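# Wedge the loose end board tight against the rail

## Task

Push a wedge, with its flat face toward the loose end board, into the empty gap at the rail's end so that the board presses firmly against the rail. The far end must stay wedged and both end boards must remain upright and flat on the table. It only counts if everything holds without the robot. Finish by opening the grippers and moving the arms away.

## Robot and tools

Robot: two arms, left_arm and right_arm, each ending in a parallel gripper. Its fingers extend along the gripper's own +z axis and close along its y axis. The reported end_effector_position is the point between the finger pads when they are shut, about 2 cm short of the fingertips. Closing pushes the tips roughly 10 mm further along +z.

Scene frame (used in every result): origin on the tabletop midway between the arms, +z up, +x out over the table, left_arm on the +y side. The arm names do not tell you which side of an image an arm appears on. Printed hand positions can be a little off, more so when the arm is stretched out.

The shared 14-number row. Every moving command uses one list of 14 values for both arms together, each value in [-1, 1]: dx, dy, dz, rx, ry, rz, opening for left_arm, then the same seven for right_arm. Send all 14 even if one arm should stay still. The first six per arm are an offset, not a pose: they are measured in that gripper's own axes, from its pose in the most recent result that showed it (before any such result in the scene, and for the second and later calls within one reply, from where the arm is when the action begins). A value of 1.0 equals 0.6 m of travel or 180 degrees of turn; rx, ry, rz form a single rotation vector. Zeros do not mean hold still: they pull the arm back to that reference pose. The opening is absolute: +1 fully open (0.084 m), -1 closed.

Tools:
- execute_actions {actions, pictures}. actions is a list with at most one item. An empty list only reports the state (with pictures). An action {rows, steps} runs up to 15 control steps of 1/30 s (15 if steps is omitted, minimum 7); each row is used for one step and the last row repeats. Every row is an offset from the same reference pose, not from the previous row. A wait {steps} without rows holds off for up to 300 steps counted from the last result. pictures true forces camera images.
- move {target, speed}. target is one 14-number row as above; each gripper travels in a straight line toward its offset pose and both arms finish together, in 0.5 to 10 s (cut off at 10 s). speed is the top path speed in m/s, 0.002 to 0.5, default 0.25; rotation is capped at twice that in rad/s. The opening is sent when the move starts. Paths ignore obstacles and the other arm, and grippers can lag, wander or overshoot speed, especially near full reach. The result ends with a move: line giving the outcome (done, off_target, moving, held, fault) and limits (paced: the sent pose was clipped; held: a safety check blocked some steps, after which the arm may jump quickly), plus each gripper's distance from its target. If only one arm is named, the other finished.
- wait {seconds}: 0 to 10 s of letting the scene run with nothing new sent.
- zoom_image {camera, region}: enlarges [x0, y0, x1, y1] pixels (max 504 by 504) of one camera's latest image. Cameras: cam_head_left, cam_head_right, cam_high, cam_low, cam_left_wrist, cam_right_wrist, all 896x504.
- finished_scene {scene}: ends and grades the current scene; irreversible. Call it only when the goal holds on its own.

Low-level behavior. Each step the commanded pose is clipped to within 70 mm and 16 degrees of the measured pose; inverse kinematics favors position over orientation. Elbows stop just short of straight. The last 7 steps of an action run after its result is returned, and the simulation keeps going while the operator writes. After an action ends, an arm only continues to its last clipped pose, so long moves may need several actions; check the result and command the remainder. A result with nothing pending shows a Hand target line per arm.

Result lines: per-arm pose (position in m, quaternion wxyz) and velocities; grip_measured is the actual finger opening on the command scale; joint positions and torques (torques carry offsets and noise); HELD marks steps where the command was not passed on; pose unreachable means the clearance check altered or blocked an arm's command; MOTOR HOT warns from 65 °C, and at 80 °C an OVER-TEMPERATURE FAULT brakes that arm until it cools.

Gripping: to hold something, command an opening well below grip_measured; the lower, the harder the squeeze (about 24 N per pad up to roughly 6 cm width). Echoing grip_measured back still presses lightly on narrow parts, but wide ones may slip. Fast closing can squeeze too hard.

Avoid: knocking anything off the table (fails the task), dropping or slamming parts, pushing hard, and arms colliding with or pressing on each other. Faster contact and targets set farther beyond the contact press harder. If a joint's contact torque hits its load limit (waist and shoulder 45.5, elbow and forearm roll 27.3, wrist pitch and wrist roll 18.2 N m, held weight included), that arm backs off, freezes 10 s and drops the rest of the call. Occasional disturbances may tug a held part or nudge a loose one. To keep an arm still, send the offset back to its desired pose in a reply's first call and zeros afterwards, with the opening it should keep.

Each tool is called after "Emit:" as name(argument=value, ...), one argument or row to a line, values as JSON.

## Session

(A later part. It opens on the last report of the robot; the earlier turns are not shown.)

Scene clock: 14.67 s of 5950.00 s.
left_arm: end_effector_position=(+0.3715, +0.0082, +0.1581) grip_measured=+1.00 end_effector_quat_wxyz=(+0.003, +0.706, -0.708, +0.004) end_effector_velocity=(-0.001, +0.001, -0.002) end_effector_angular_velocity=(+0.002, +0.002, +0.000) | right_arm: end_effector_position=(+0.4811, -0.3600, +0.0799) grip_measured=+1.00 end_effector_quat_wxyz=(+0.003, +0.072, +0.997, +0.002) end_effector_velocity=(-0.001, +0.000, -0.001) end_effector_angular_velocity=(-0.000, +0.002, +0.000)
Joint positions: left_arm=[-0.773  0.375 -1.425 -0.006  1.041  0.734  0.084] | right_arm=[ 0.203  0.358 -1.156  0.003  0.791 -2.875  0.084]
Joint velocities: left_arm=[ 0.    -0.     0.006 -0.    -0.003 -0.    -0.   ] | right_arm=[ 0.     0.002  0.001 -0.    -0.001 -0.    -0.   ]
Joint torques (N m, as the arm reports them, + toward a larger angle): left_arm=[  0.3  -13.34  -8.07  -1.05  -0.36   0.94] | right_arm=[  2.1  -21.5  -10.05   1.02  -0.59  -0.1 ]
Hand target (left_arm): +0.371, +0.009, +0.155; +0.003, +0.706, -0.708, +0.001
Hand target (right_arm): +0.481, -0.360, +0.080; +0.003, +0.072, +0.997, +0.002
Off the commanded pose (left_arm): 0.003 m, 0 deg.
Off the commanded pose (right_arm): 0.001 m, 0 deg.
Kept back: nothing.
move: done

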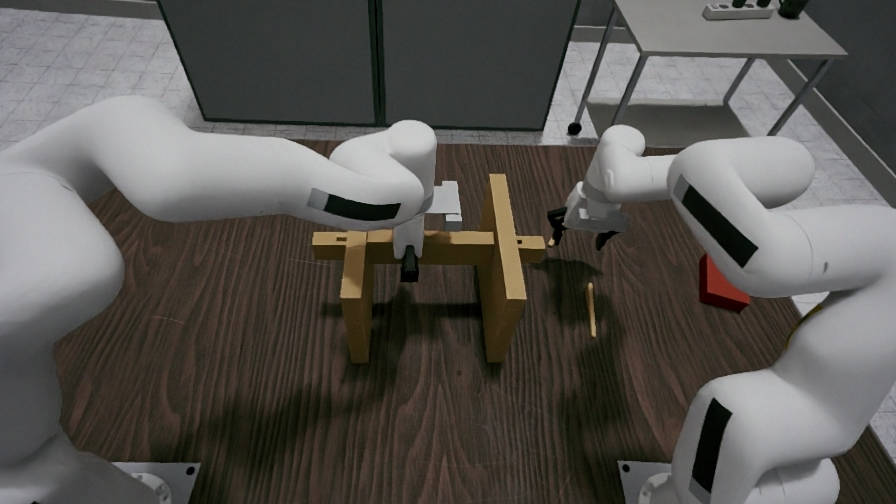

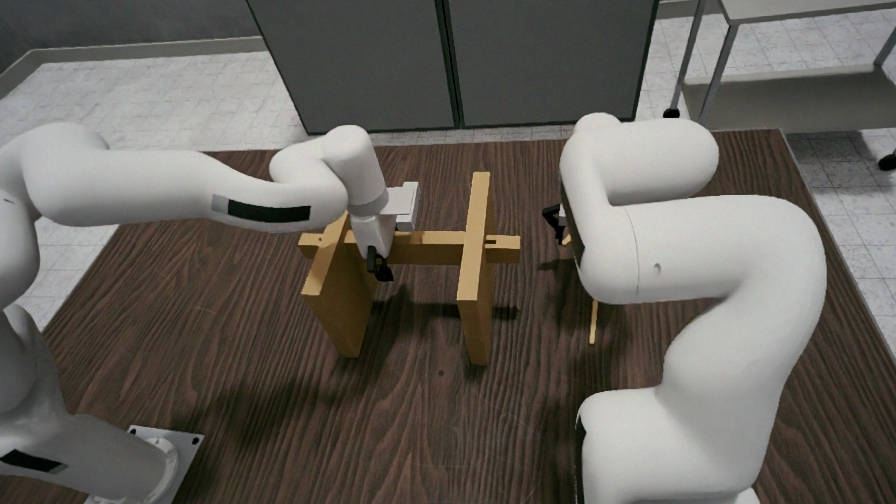

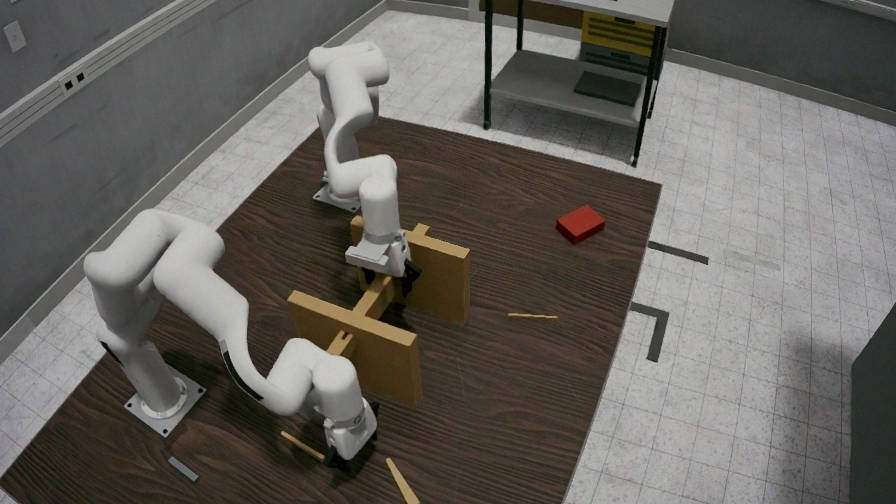

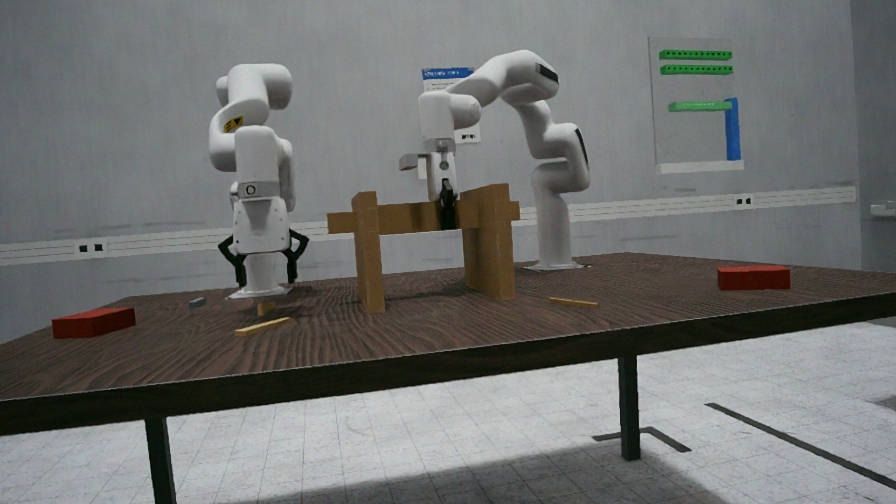

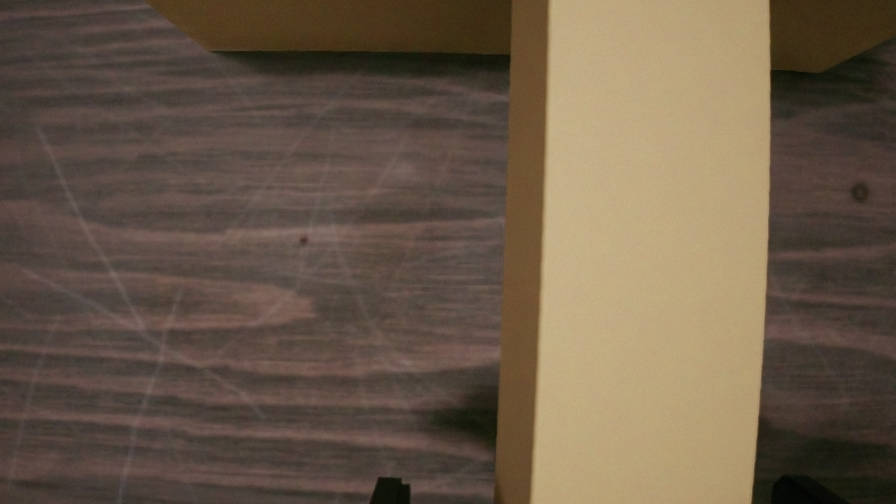

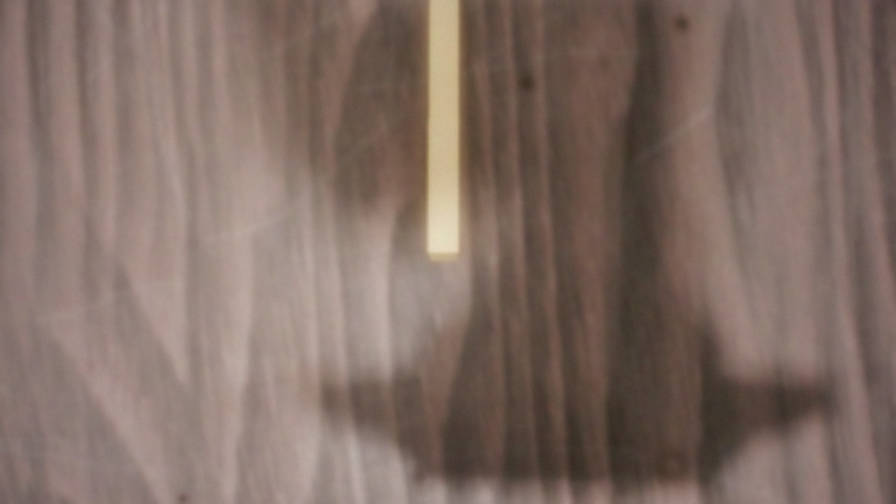

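Emit:
move(
  target=[0,0,-0.22,0,0,0,1, 0.145,-0.058,0.02,0,0.278,0,0.2],
  speed=0.25,
)

Scene clock: 18.50 s of 5950.00 s.
left_arm: end_effector_position=(+0.3715, +0.0094, +0.2895) grip_measured=+1.00 end_effector_quat_wxyz=(+0.003, +0.706, -0.708, +0.004) end_effector_velocity=(+0.000, -0.001, +0.001) end_effector_angular_velocity=(-0.002, -0.002, -0.001) | right_arm: end_effector_position=(+0.3905, -0.3815, +0.0678) grip_measured=+0.19 end_effector_quat_wxyz=(-0.418, +0.064, +0.905, +0.033) end_effector_velocity=(+0.001, +0.000, +0.002) end_effector_angular_velocity=(+0.001, +0.001, +0.001)
Joint positions: left_arm=[-0.771  0.312 -1.715 -0.005  1.395  0.734  0.084] | right_arm=[ 0.1    0.83  -1.795  0.135  1.821 -3.004  0.052]
Joint velocities: left_arm=[-0.     0.001 -0.005  0.     0.001  0.001  0.   ] | right_arm=[ 0.     0.001 -0.008  0.     0.008  0.     0.   ]
Joint torques (N m, as the arm reports them, + toward a larger angle): left_arm=[  0.46 -18.42 -12.07  -0.93  -0.65   0.89] | right_arm=[  1.94 -25.63  -9.26   1.08   0.75  -0.06]
Hand target (left_arm): +0.372, +0.009, +0.290; +0.003, +0.706, -0.708, +0.004
Hand target (right_arm): +0.390, -0.382, +0.067; -0.419, +0.064, +0.905, +0.033
Off the commanded pose (left_arm): 0.001 m, 0 deg.
Off the commanded pose (right_arm): 0.001 m, 0 deg.
Kept back: nothing.
move: done

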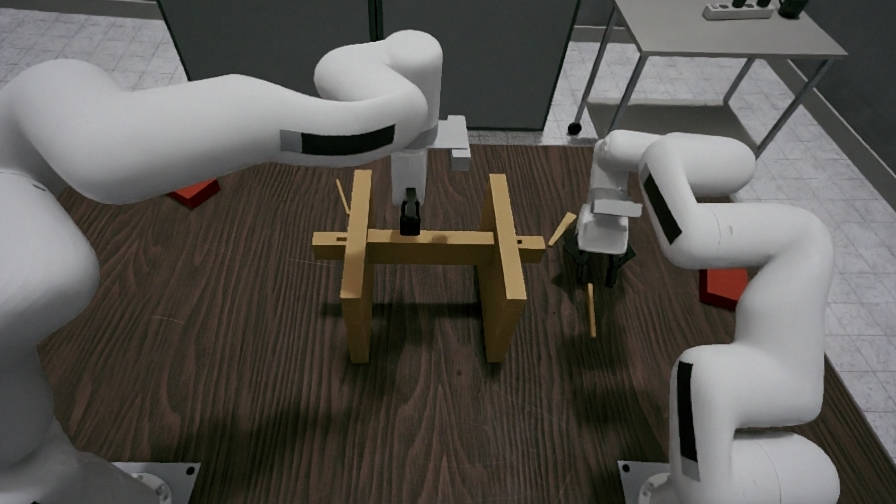

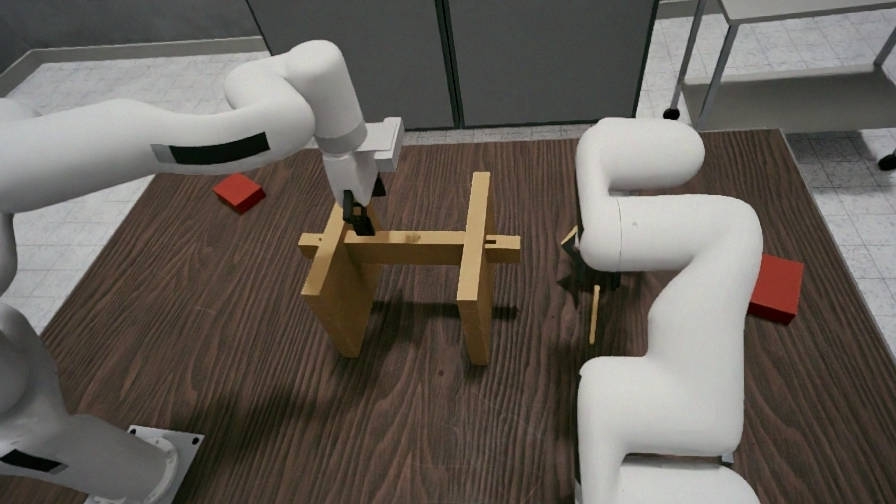

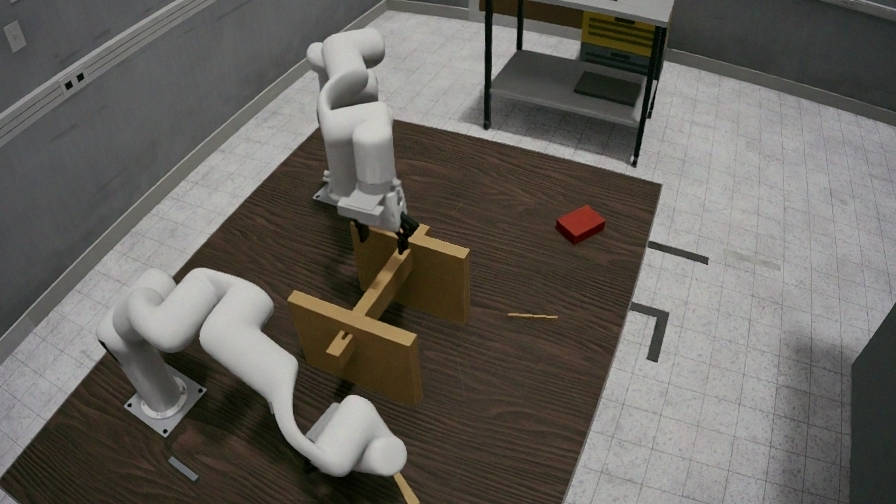

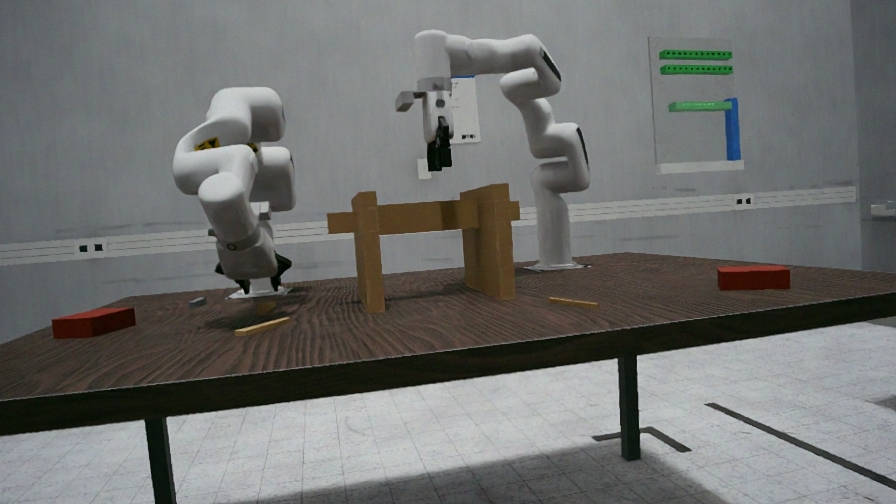

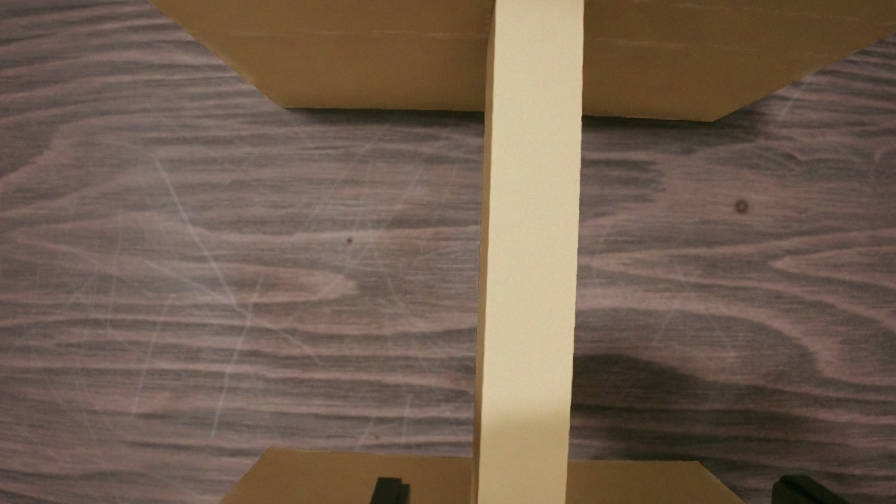

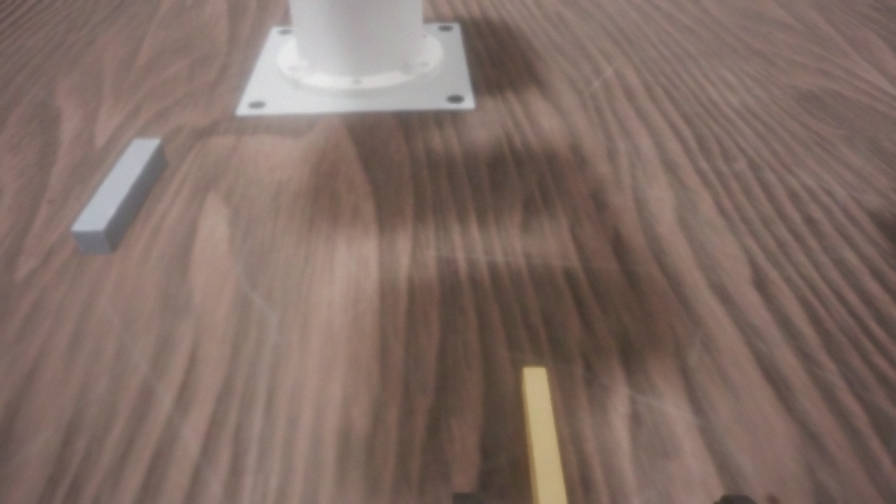

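Emit:
move(
  target=[-0.3,0,-0.03,0,0,0,1, -0.0455,-0.004,0.047,0,0,0,0],
  speed=0.12,
)

Emit:
zoom_image(
  camera="cam_low",
  region=[200,250,320,340],
)

Emit:
zoom_image(
  camera="cam_head_left",
  region=[530,200,660,350],
)

Scene clock: 21.30 s of 5950.00 s.
left_arm: end_effector_position=(+0.3713, +0.1895, +0.3057) grip_measured=+1.00 end_effector_quat_wxyz=(+0.002, +0.706, -0.708, +0.003) end_effector_velocity=(+0.001, +0.001, +0.002) end_effector_angular_velocity=(-0.002, -0.003, -0.001) | right_arm: end_effector_position=(+0.3865, -0.3832, +0.0288) grip_measured=-0.01 end_effector_quat_wxyz=(-0.418, +0.064, +0.905, +0.033) end_effector_velocity=(-0.000, +0.000, -0.000) end_effector_angular_velocity=(-0.000, +0.001, +0.001)
Joint positions: left_arm=[-0.5   -0.117 -1.235 -0.006  1.345  1.006  0.084] | right_arm=[ 0.098  0.883 -1.767  0.132  1.741 -3.016  0.044]
Joint velocities: left_arm=[ 0.002 -0.002 -0.001  0.     0.     0.002  0.   ] | right_arm=[ 0.001 -0.     0.001 -0.     0.    -0.     0.   ]
Joint torques (N m, as the arm reports them, + toward a larger angle): left_arm=[  0.34 -12.17 -12.49  -0.74  -0.61   0.9 ] | right_arm=[  2.08 -26.28  -9.22   1.18   0.69   0.14]
Hand target (left_arm): +0.371, +0.190, +0.306; +0.002, +0.706, -0.708, +0.004
Hand target (right_arm): +0.386, -0.383, +0.029; -0.418, +0.064, +0.905, +0.033
Off the commanded pose (left_arm): 0.001 m, 0 deg.
Off the commanded pose (right_arm): 0.000 m, 0 deg.
Kept back: nothing.
move: done

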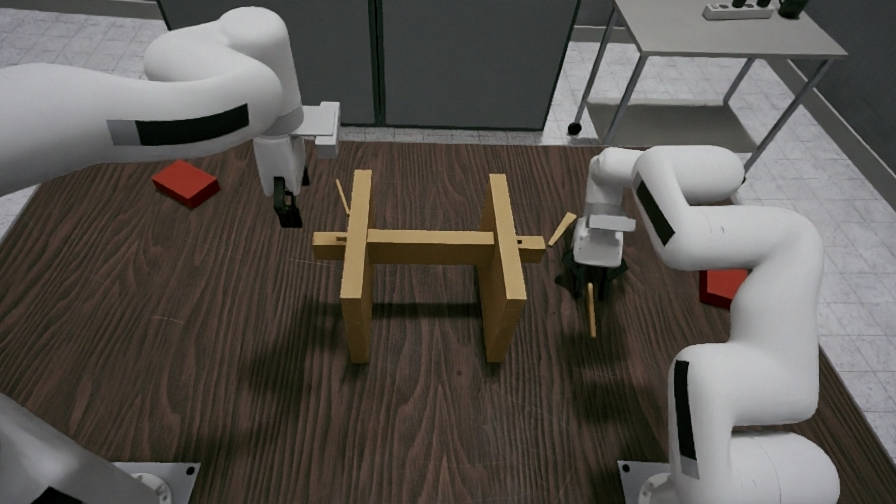

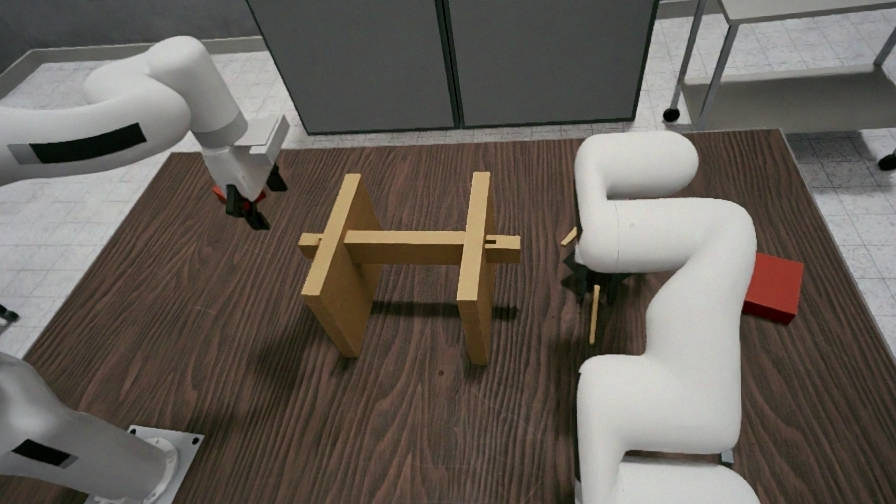

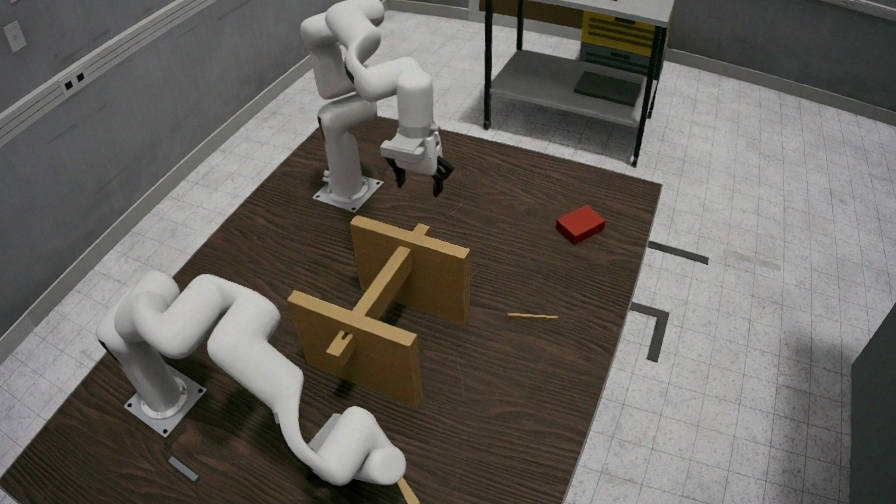

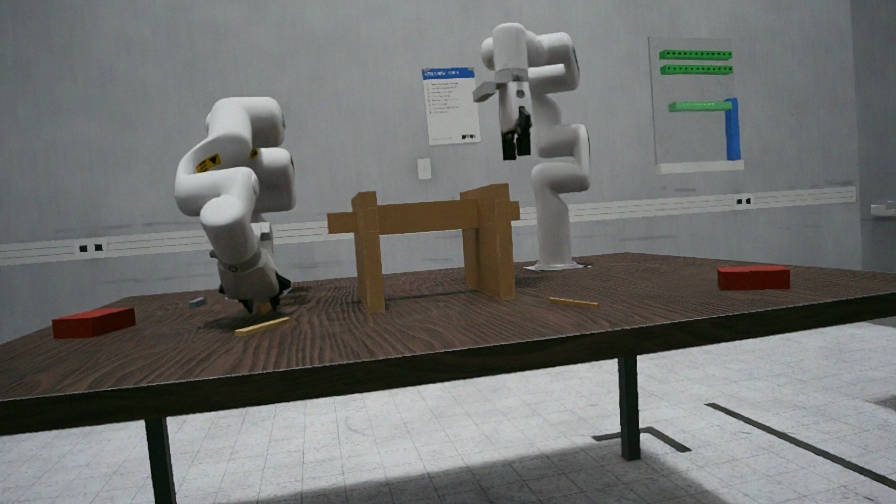

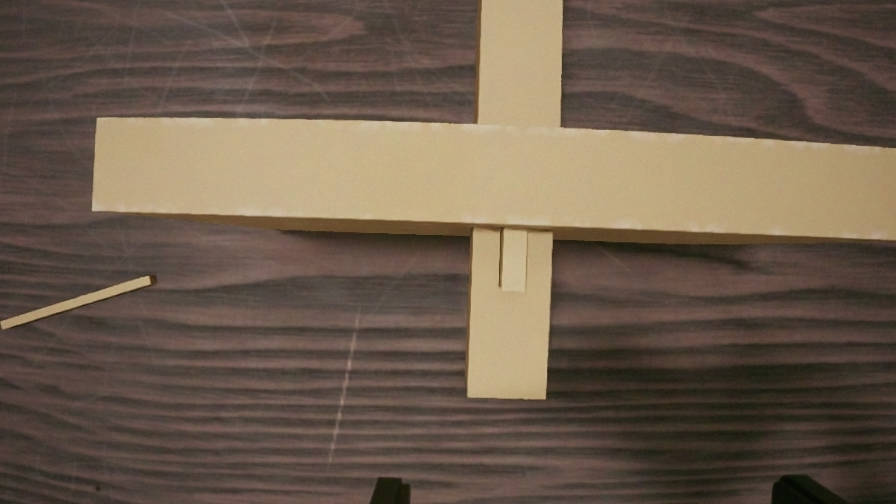

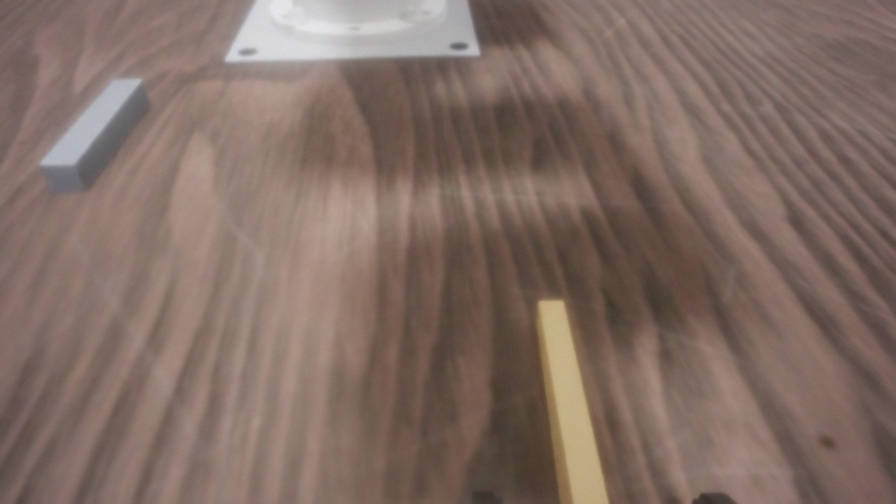

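Region (200, 250, 320, 340) of cam_low's 896x504 image, scaled by 4.200, with more detail than that image has; it fills the top 378 rows of this view, and the rest is white.

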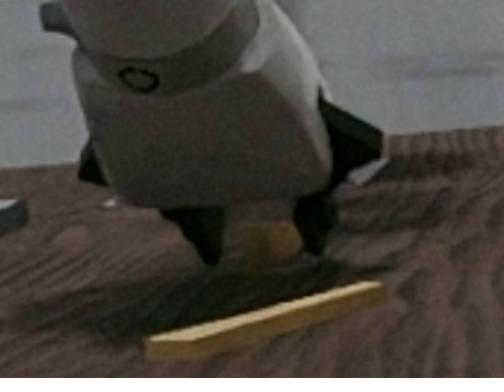

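Region (530, 200, 660, 350) of cam_head_left's 896x504 image, scaled by 3.360, with more detail than that image has; it fills the left 437 columns of this view, and the rest is white.

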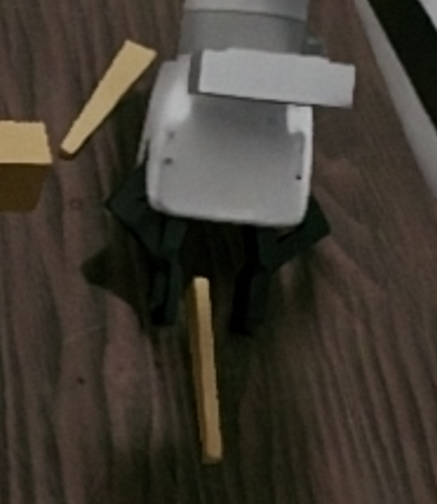

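Emit:
execute_actions(
  actions=[
    {"rows":[[0,0,0,0,0,0,1,-0.004,-0.004,0.003,0,0,0,-0.3],[0,0,0,0,0,0,1,-0.004,-0.004,0.003,0,0,0,-0.4],[0,0,0,0,0,0,1,-0.004,-0.004,0.003,0,0,0,-0.5],[0,0,0,0,0,0,1,-0.004,-0.004,0.003,0,0,0,-0.6],[0,0,0,0,0,0,1,-0.004,-0.004,0.003,0,0,0,-0.65],[0,0,0,0,0,0,1,-0.004,-0.004,0.003,0,0,0,-0.7],[0,0,0,0,0,0,1,-0.004,-0.004,0.003,0,0,0,-0.75],[0,0,0,0,0,0,1,-0.004,-0.004,0.003,0,0,0,-0.8],[0,0,0,0,0,0,1,-0.004,-0.004,0.003,0,0,0,-0.9],[0,0,0,0,0,0,1,-0.004,-0.004,0.003,0,0,0,-1]],"steps":15},
  ],
)

Emit:
move(
  target=[0,0,0,0,0,0,1, 0.102,0,-0.086,0,0,0,-1],
  speed=0.12,
)

Emit:
zoom_image(
  camera="cam_low",
  region=[200,220,320,340],
)

Scene clock: 22.03 s of 5950.00 s.
left_arm: end_effector_position=(+0.3713, +0.1895, +0.3057) grip_measured=+1.00 end_effector_quat_wxyz=(+0.002, +0.706, -0.708, +0.003) end_effector_velocity=(+0.000, -0.000, +0.001) end_effector_angular_velocity=(-0.002, -0.002, -0.001) | right_arm: end_effector_position=(+0.3865, -0.3856, +0.0262) grip_measured=-0.78 end_effector_quat_wxyz=(-0.418, +0.065, +0.906, +0.033) end_effector_velocity=(+0.001, +0.001, -0.002) end_effector_angular_velocity=(+0.000, -0.004, +0.003)
Joint positions: left_arm=[-0.5   -0.117 -1.235 -0.006  1.345  1.006  0.084] | right_arm=[ 0.095  0.887 -1.767  0.129  1.737 -3.02   0.01 ]
Joint velocities: left_arm=[-0.    -0.001 -0.002 -0.    -0.001  0.    -0.   ] | right_arm=[ 0.003  0.002  0.    -0.    -0.006 -0.001 -0.068]
Joint torques (N m, as the arm reports them, + toward a larger angle): left_arm=[  0.29 -12.53 -12.28  -1.07  -0.9    0.91] | right_arm=[  2.12 -25.22  -8.84   1.13   0.51  -0.11]
Steps of this call (steps 1 to 14: nothing new was sent; steps 15 to 22: the first 8 steps of this action). Readings (end_effector_position):
15: left_arm (+0.3713, +0.1897, +0.3060) | right_arm (+0.3865, -0.3833, +0.0286)
16: left_arm (+0.3713, +0.1896, +0.3059) | right_arm (+0.3867, -0.3837, +0.0281)
18: left_arm (+0.3713, +0.1895, +0.3058) | right_arm (+0.3864, -0.3850, +0.0265)
22: the state above

Scene clock: 23.30 s of 5950.00 s.
left_arm: end_effector_position=(+0.3713, +0.1895, +0.3057) grip_measured=+1.00 end_effector_quat_wxyz=(+0.002, +0.706, -0.708, +0.003) end_effector_velocity=(+0.000, -0.000, -0.000) end_effector_angular_velocity=(-0.001, -0.001, -0.000) | right_arm: end_effector_position=(+0.3856, -0.3858, +0.1056) grip_measured=-0.82 end_effector_quat_wxyz=(-0.419, +0.064, +0.905, +0.033) end_effector_velocity=(+0.000, +0.000, +0.002) end_effector_angular_velocity=(+0.000, -0.000, +0.001)
Joint positions: left_arm=[-0.5   -0.117 -1.235 -0.006  1.345  1.006  0.084] | right_arm=[ 0.092  0.756 -1.78   0.132  1.882 -3.003  0.008]
Joint velocities: left_arm=[-0.     0.001  0.    -0.    -0.002  0.     0.   ] | right_arm=[ 0.    -0.001 -0.003  0.     0.004  0.    -0.   ]
Joint torques (N m, as the arm reports them, + toward a larger angle): left_arm=[  0.08 -12.05 -11.94  -0.67  -0.99   1.01] | right_arm=[  1.98 -26.06  -9.95   1.26   0.86  -0.06]
Hand target (left_arm): +0.371, +0.189, +0.306; +0.002, +0.706, -0.708, +0.003
Hand target (right_arm): +0.386, -0.386, +0.106; -0.418, +0.064, +0.906, +0.033
Off your previous action's commanded pose (left_arm): 0.000 m, 0 deg at its last step (step 7 of this call).
Off your previous action's commanded pose (right_arm): 0.000 m, 0 deg at its last step (step 7 of this call).
Off the commanded pose (left_arm): 0.000 m, 0 deg.
Off the commanded pose (right_arm): 0.001 m, 0 deg.
Kept back: nothing.
move: done

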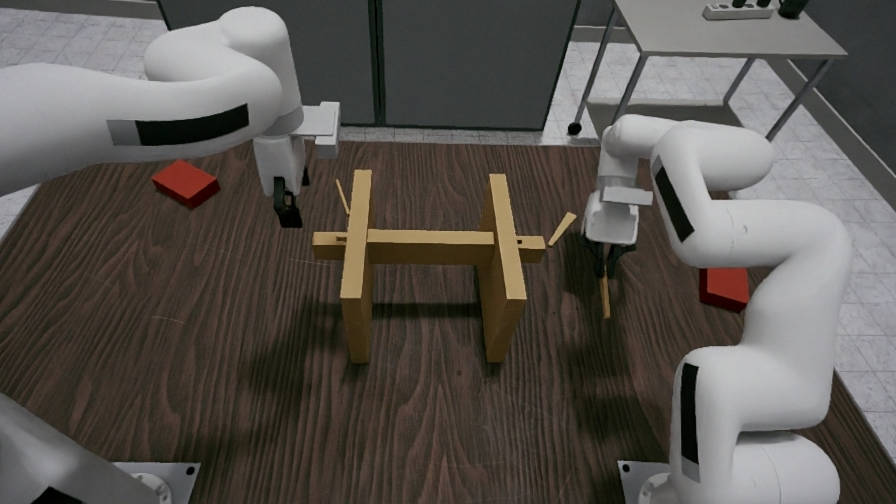

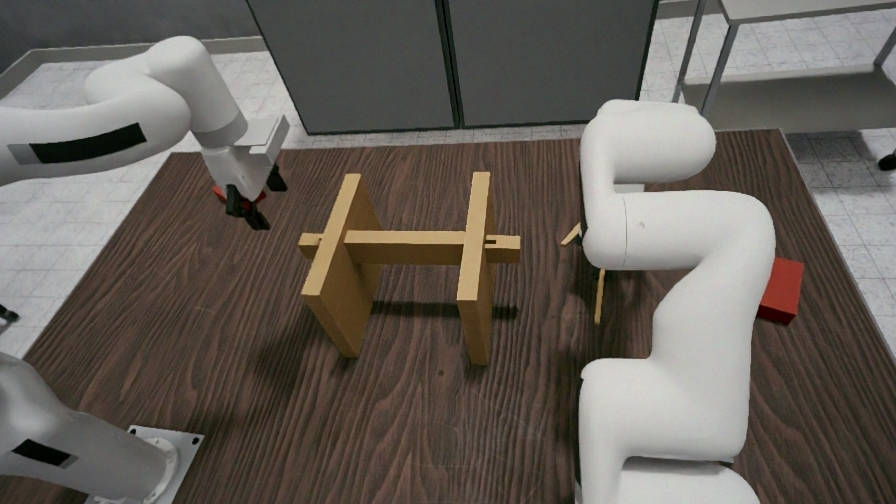

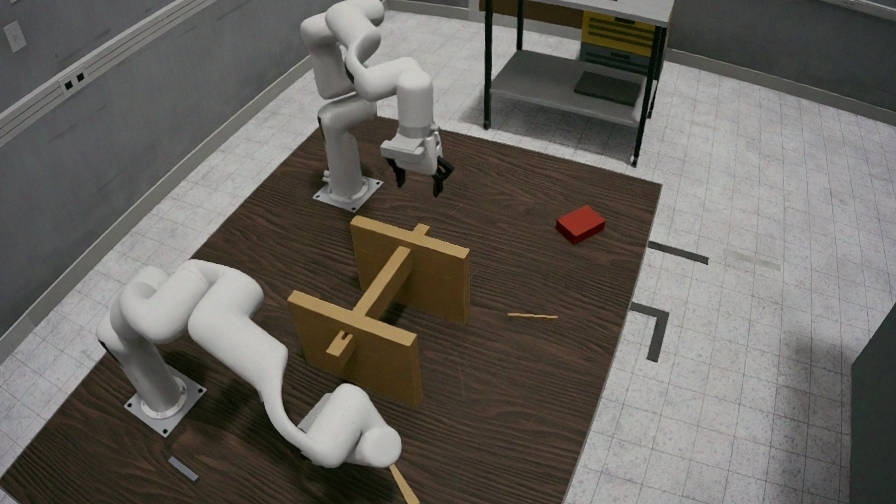

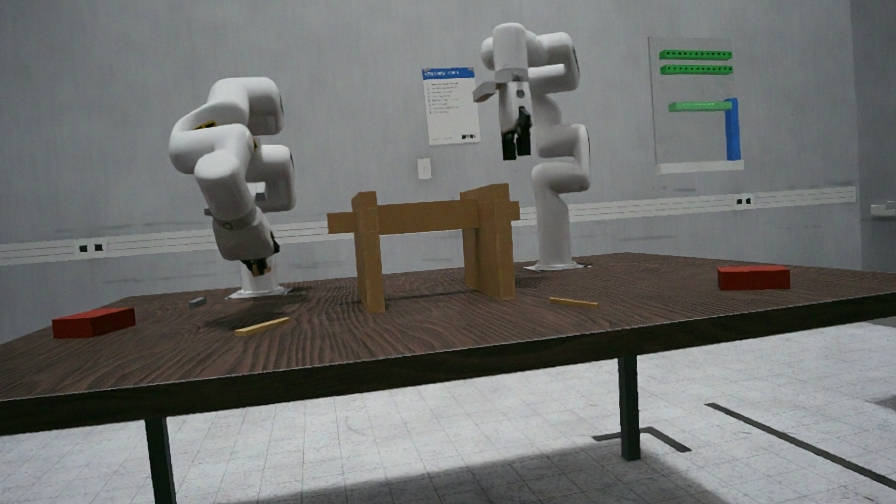

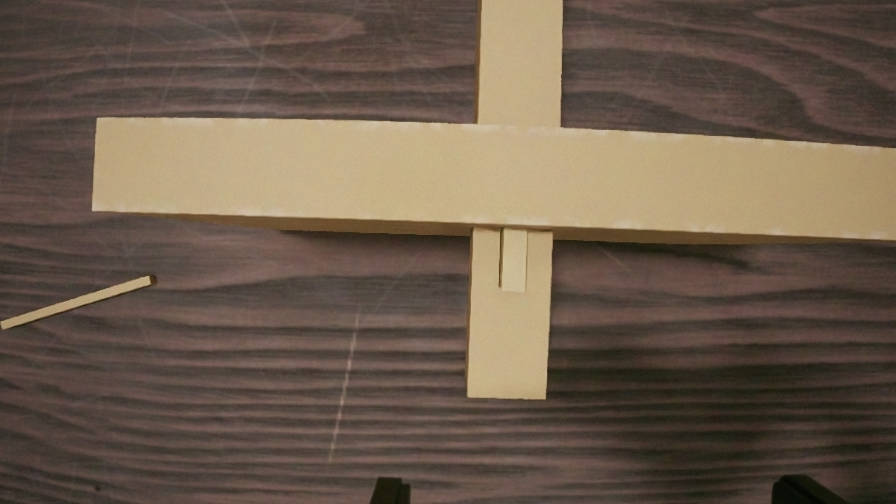

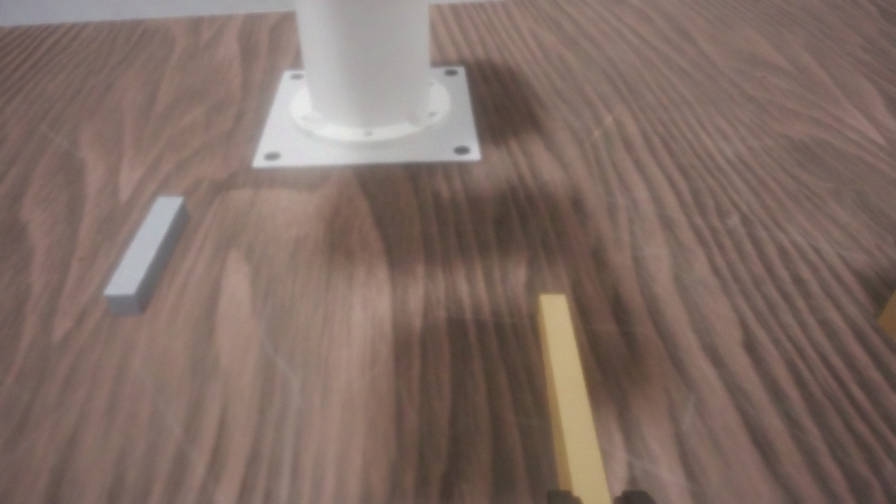

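Region (200, 220, 320, 340) of cam_low's 896x504 image, scaled by 4.200, with more detail than that image has.

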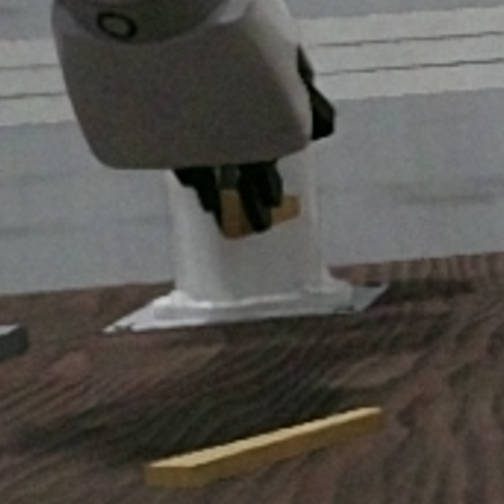

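Emit:
move(
  target=[-0.1,0,0,0,0,0,1, 0.327,0.14,-0.216,-0.0697,-0.374,0.485,-1],
  speed=0.3,
)

Scene clock: 27.87 s of 5950.00 s.
left_arm: end_effector_position=(+0.3712, +0.2495, +0.3053) grip_measured=+1.00 end_effector_quat_wxyz=(+0.002, +0.706, -0.708, +0.003) end_effector_velocity=(-0.000, +0.000, +0.000) end_effector_angular_velocity=(-0.000, -0.001, +0.000) | right_arm: end_effector_position=(+0.3696, -0.3000, +0.3388) grip_measured=-0.82 end_effector_quat_wxyz=(+0.199, +0.678, +0.678, -0.202) end_effector_velocity=(+0.000, +0.000, +0.002) end_effector_angular_velocity=(-0.001, -0.005, -0.003)
Joint positions: left_arm=[-0.379 -0.218 -1.131 -0.006  1.343  1.127  0.084] | right_arm=[ 0.658  0.044 -1.46  -0.477  1.74  -0.993  0.008]
Joint velocities: left_arm=[-0.    -0.001  0.    -0.     0.    -0.    -0.   ] | right_arm=[ 0.001  0.    -0.004 -0.002  0.002  0.003 -0.   ]
Joint torques (N m, as the arm reports them, + toward a larger angle): left_arm=[  0.45 -11.09 -12.05  -0.73  -0.83   0.81] | right_arm=[  1.96 -17.45 -11.2   -0.2    0.01   0.04]
Hand target (left_arm): +0.371, +0.250, +0.305; +0.002, +0.706, -0.708, +0.003
Hand target (right_arm): +0.370, -0.300, +0.339; +0.199, +0.678, +0.678, -0.202
Off the commanded pose (left_arm): 0.000 m, 0 deg.
Off the commanded pose (right_arm): 0.001 m, 0 deg.
Kept back: nothing.
move: done

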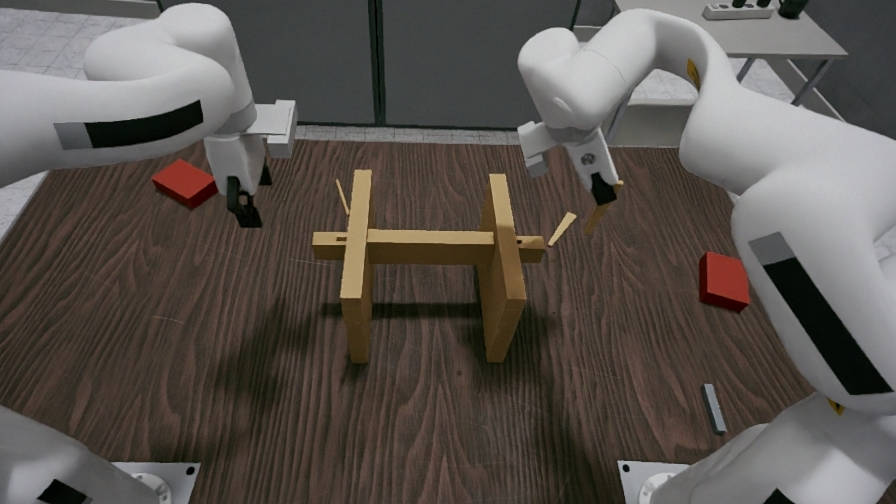

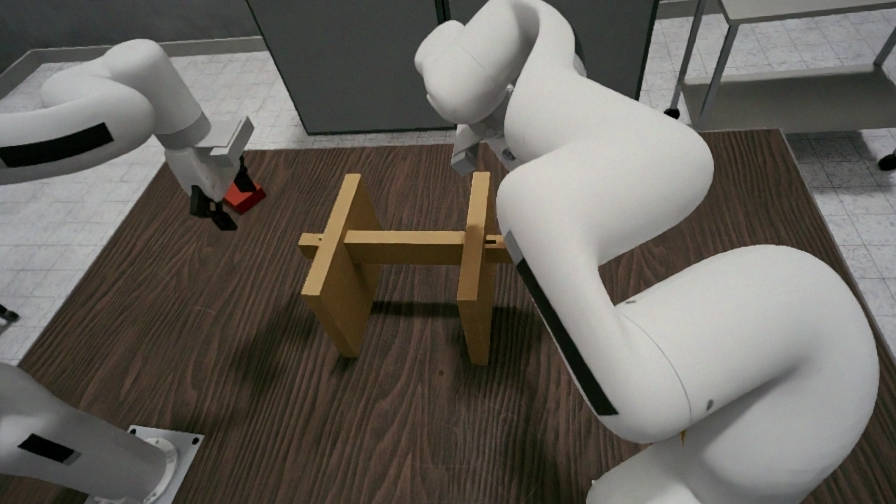

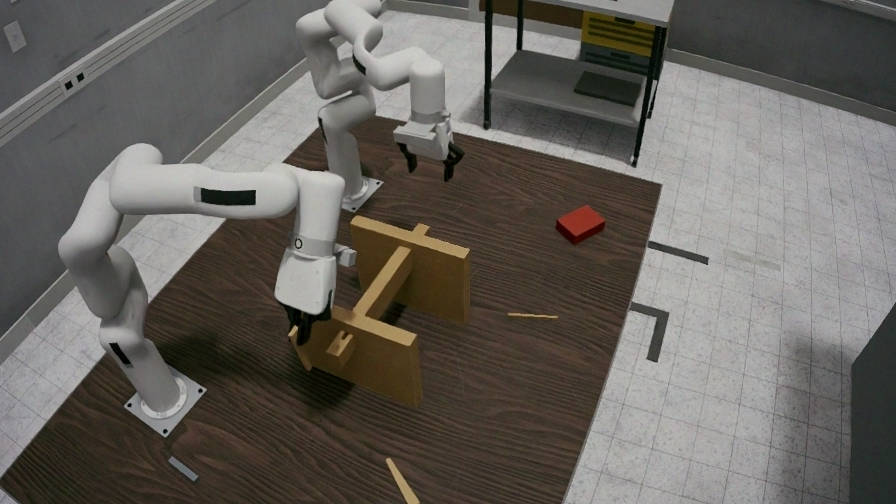

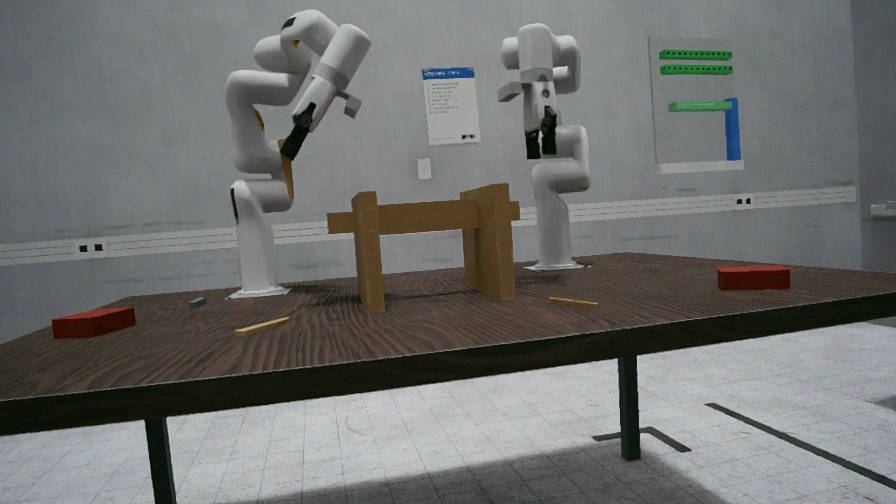

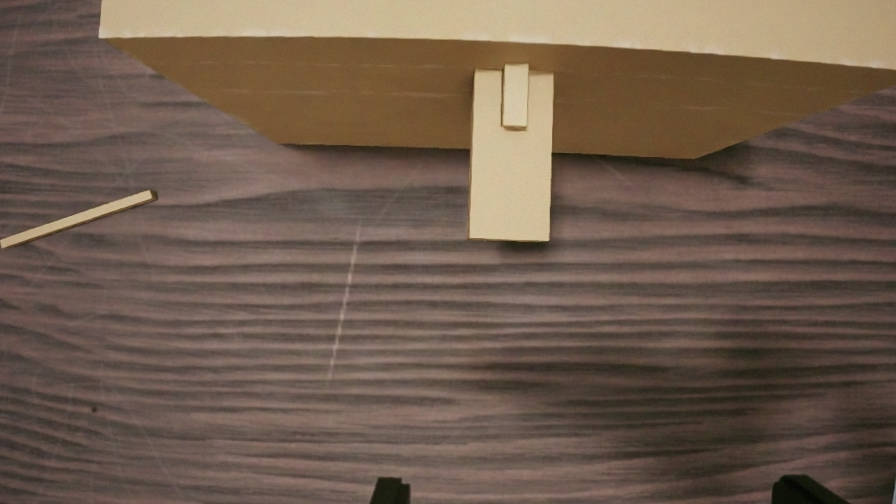

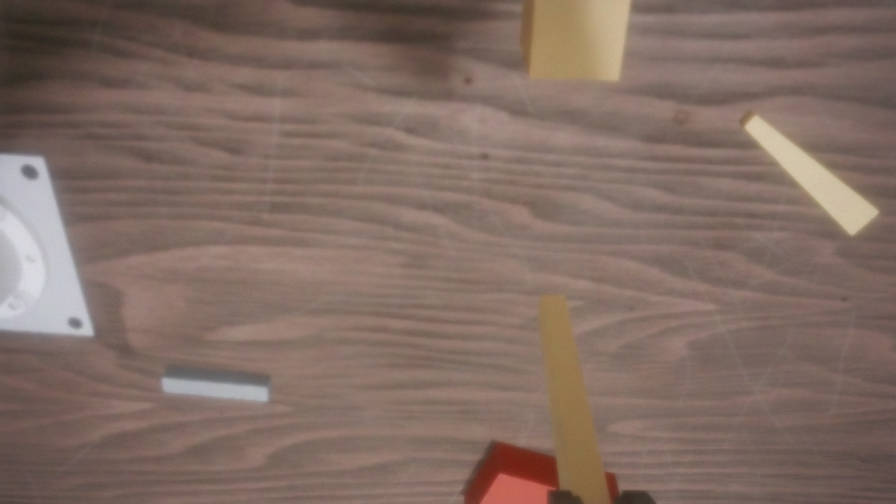

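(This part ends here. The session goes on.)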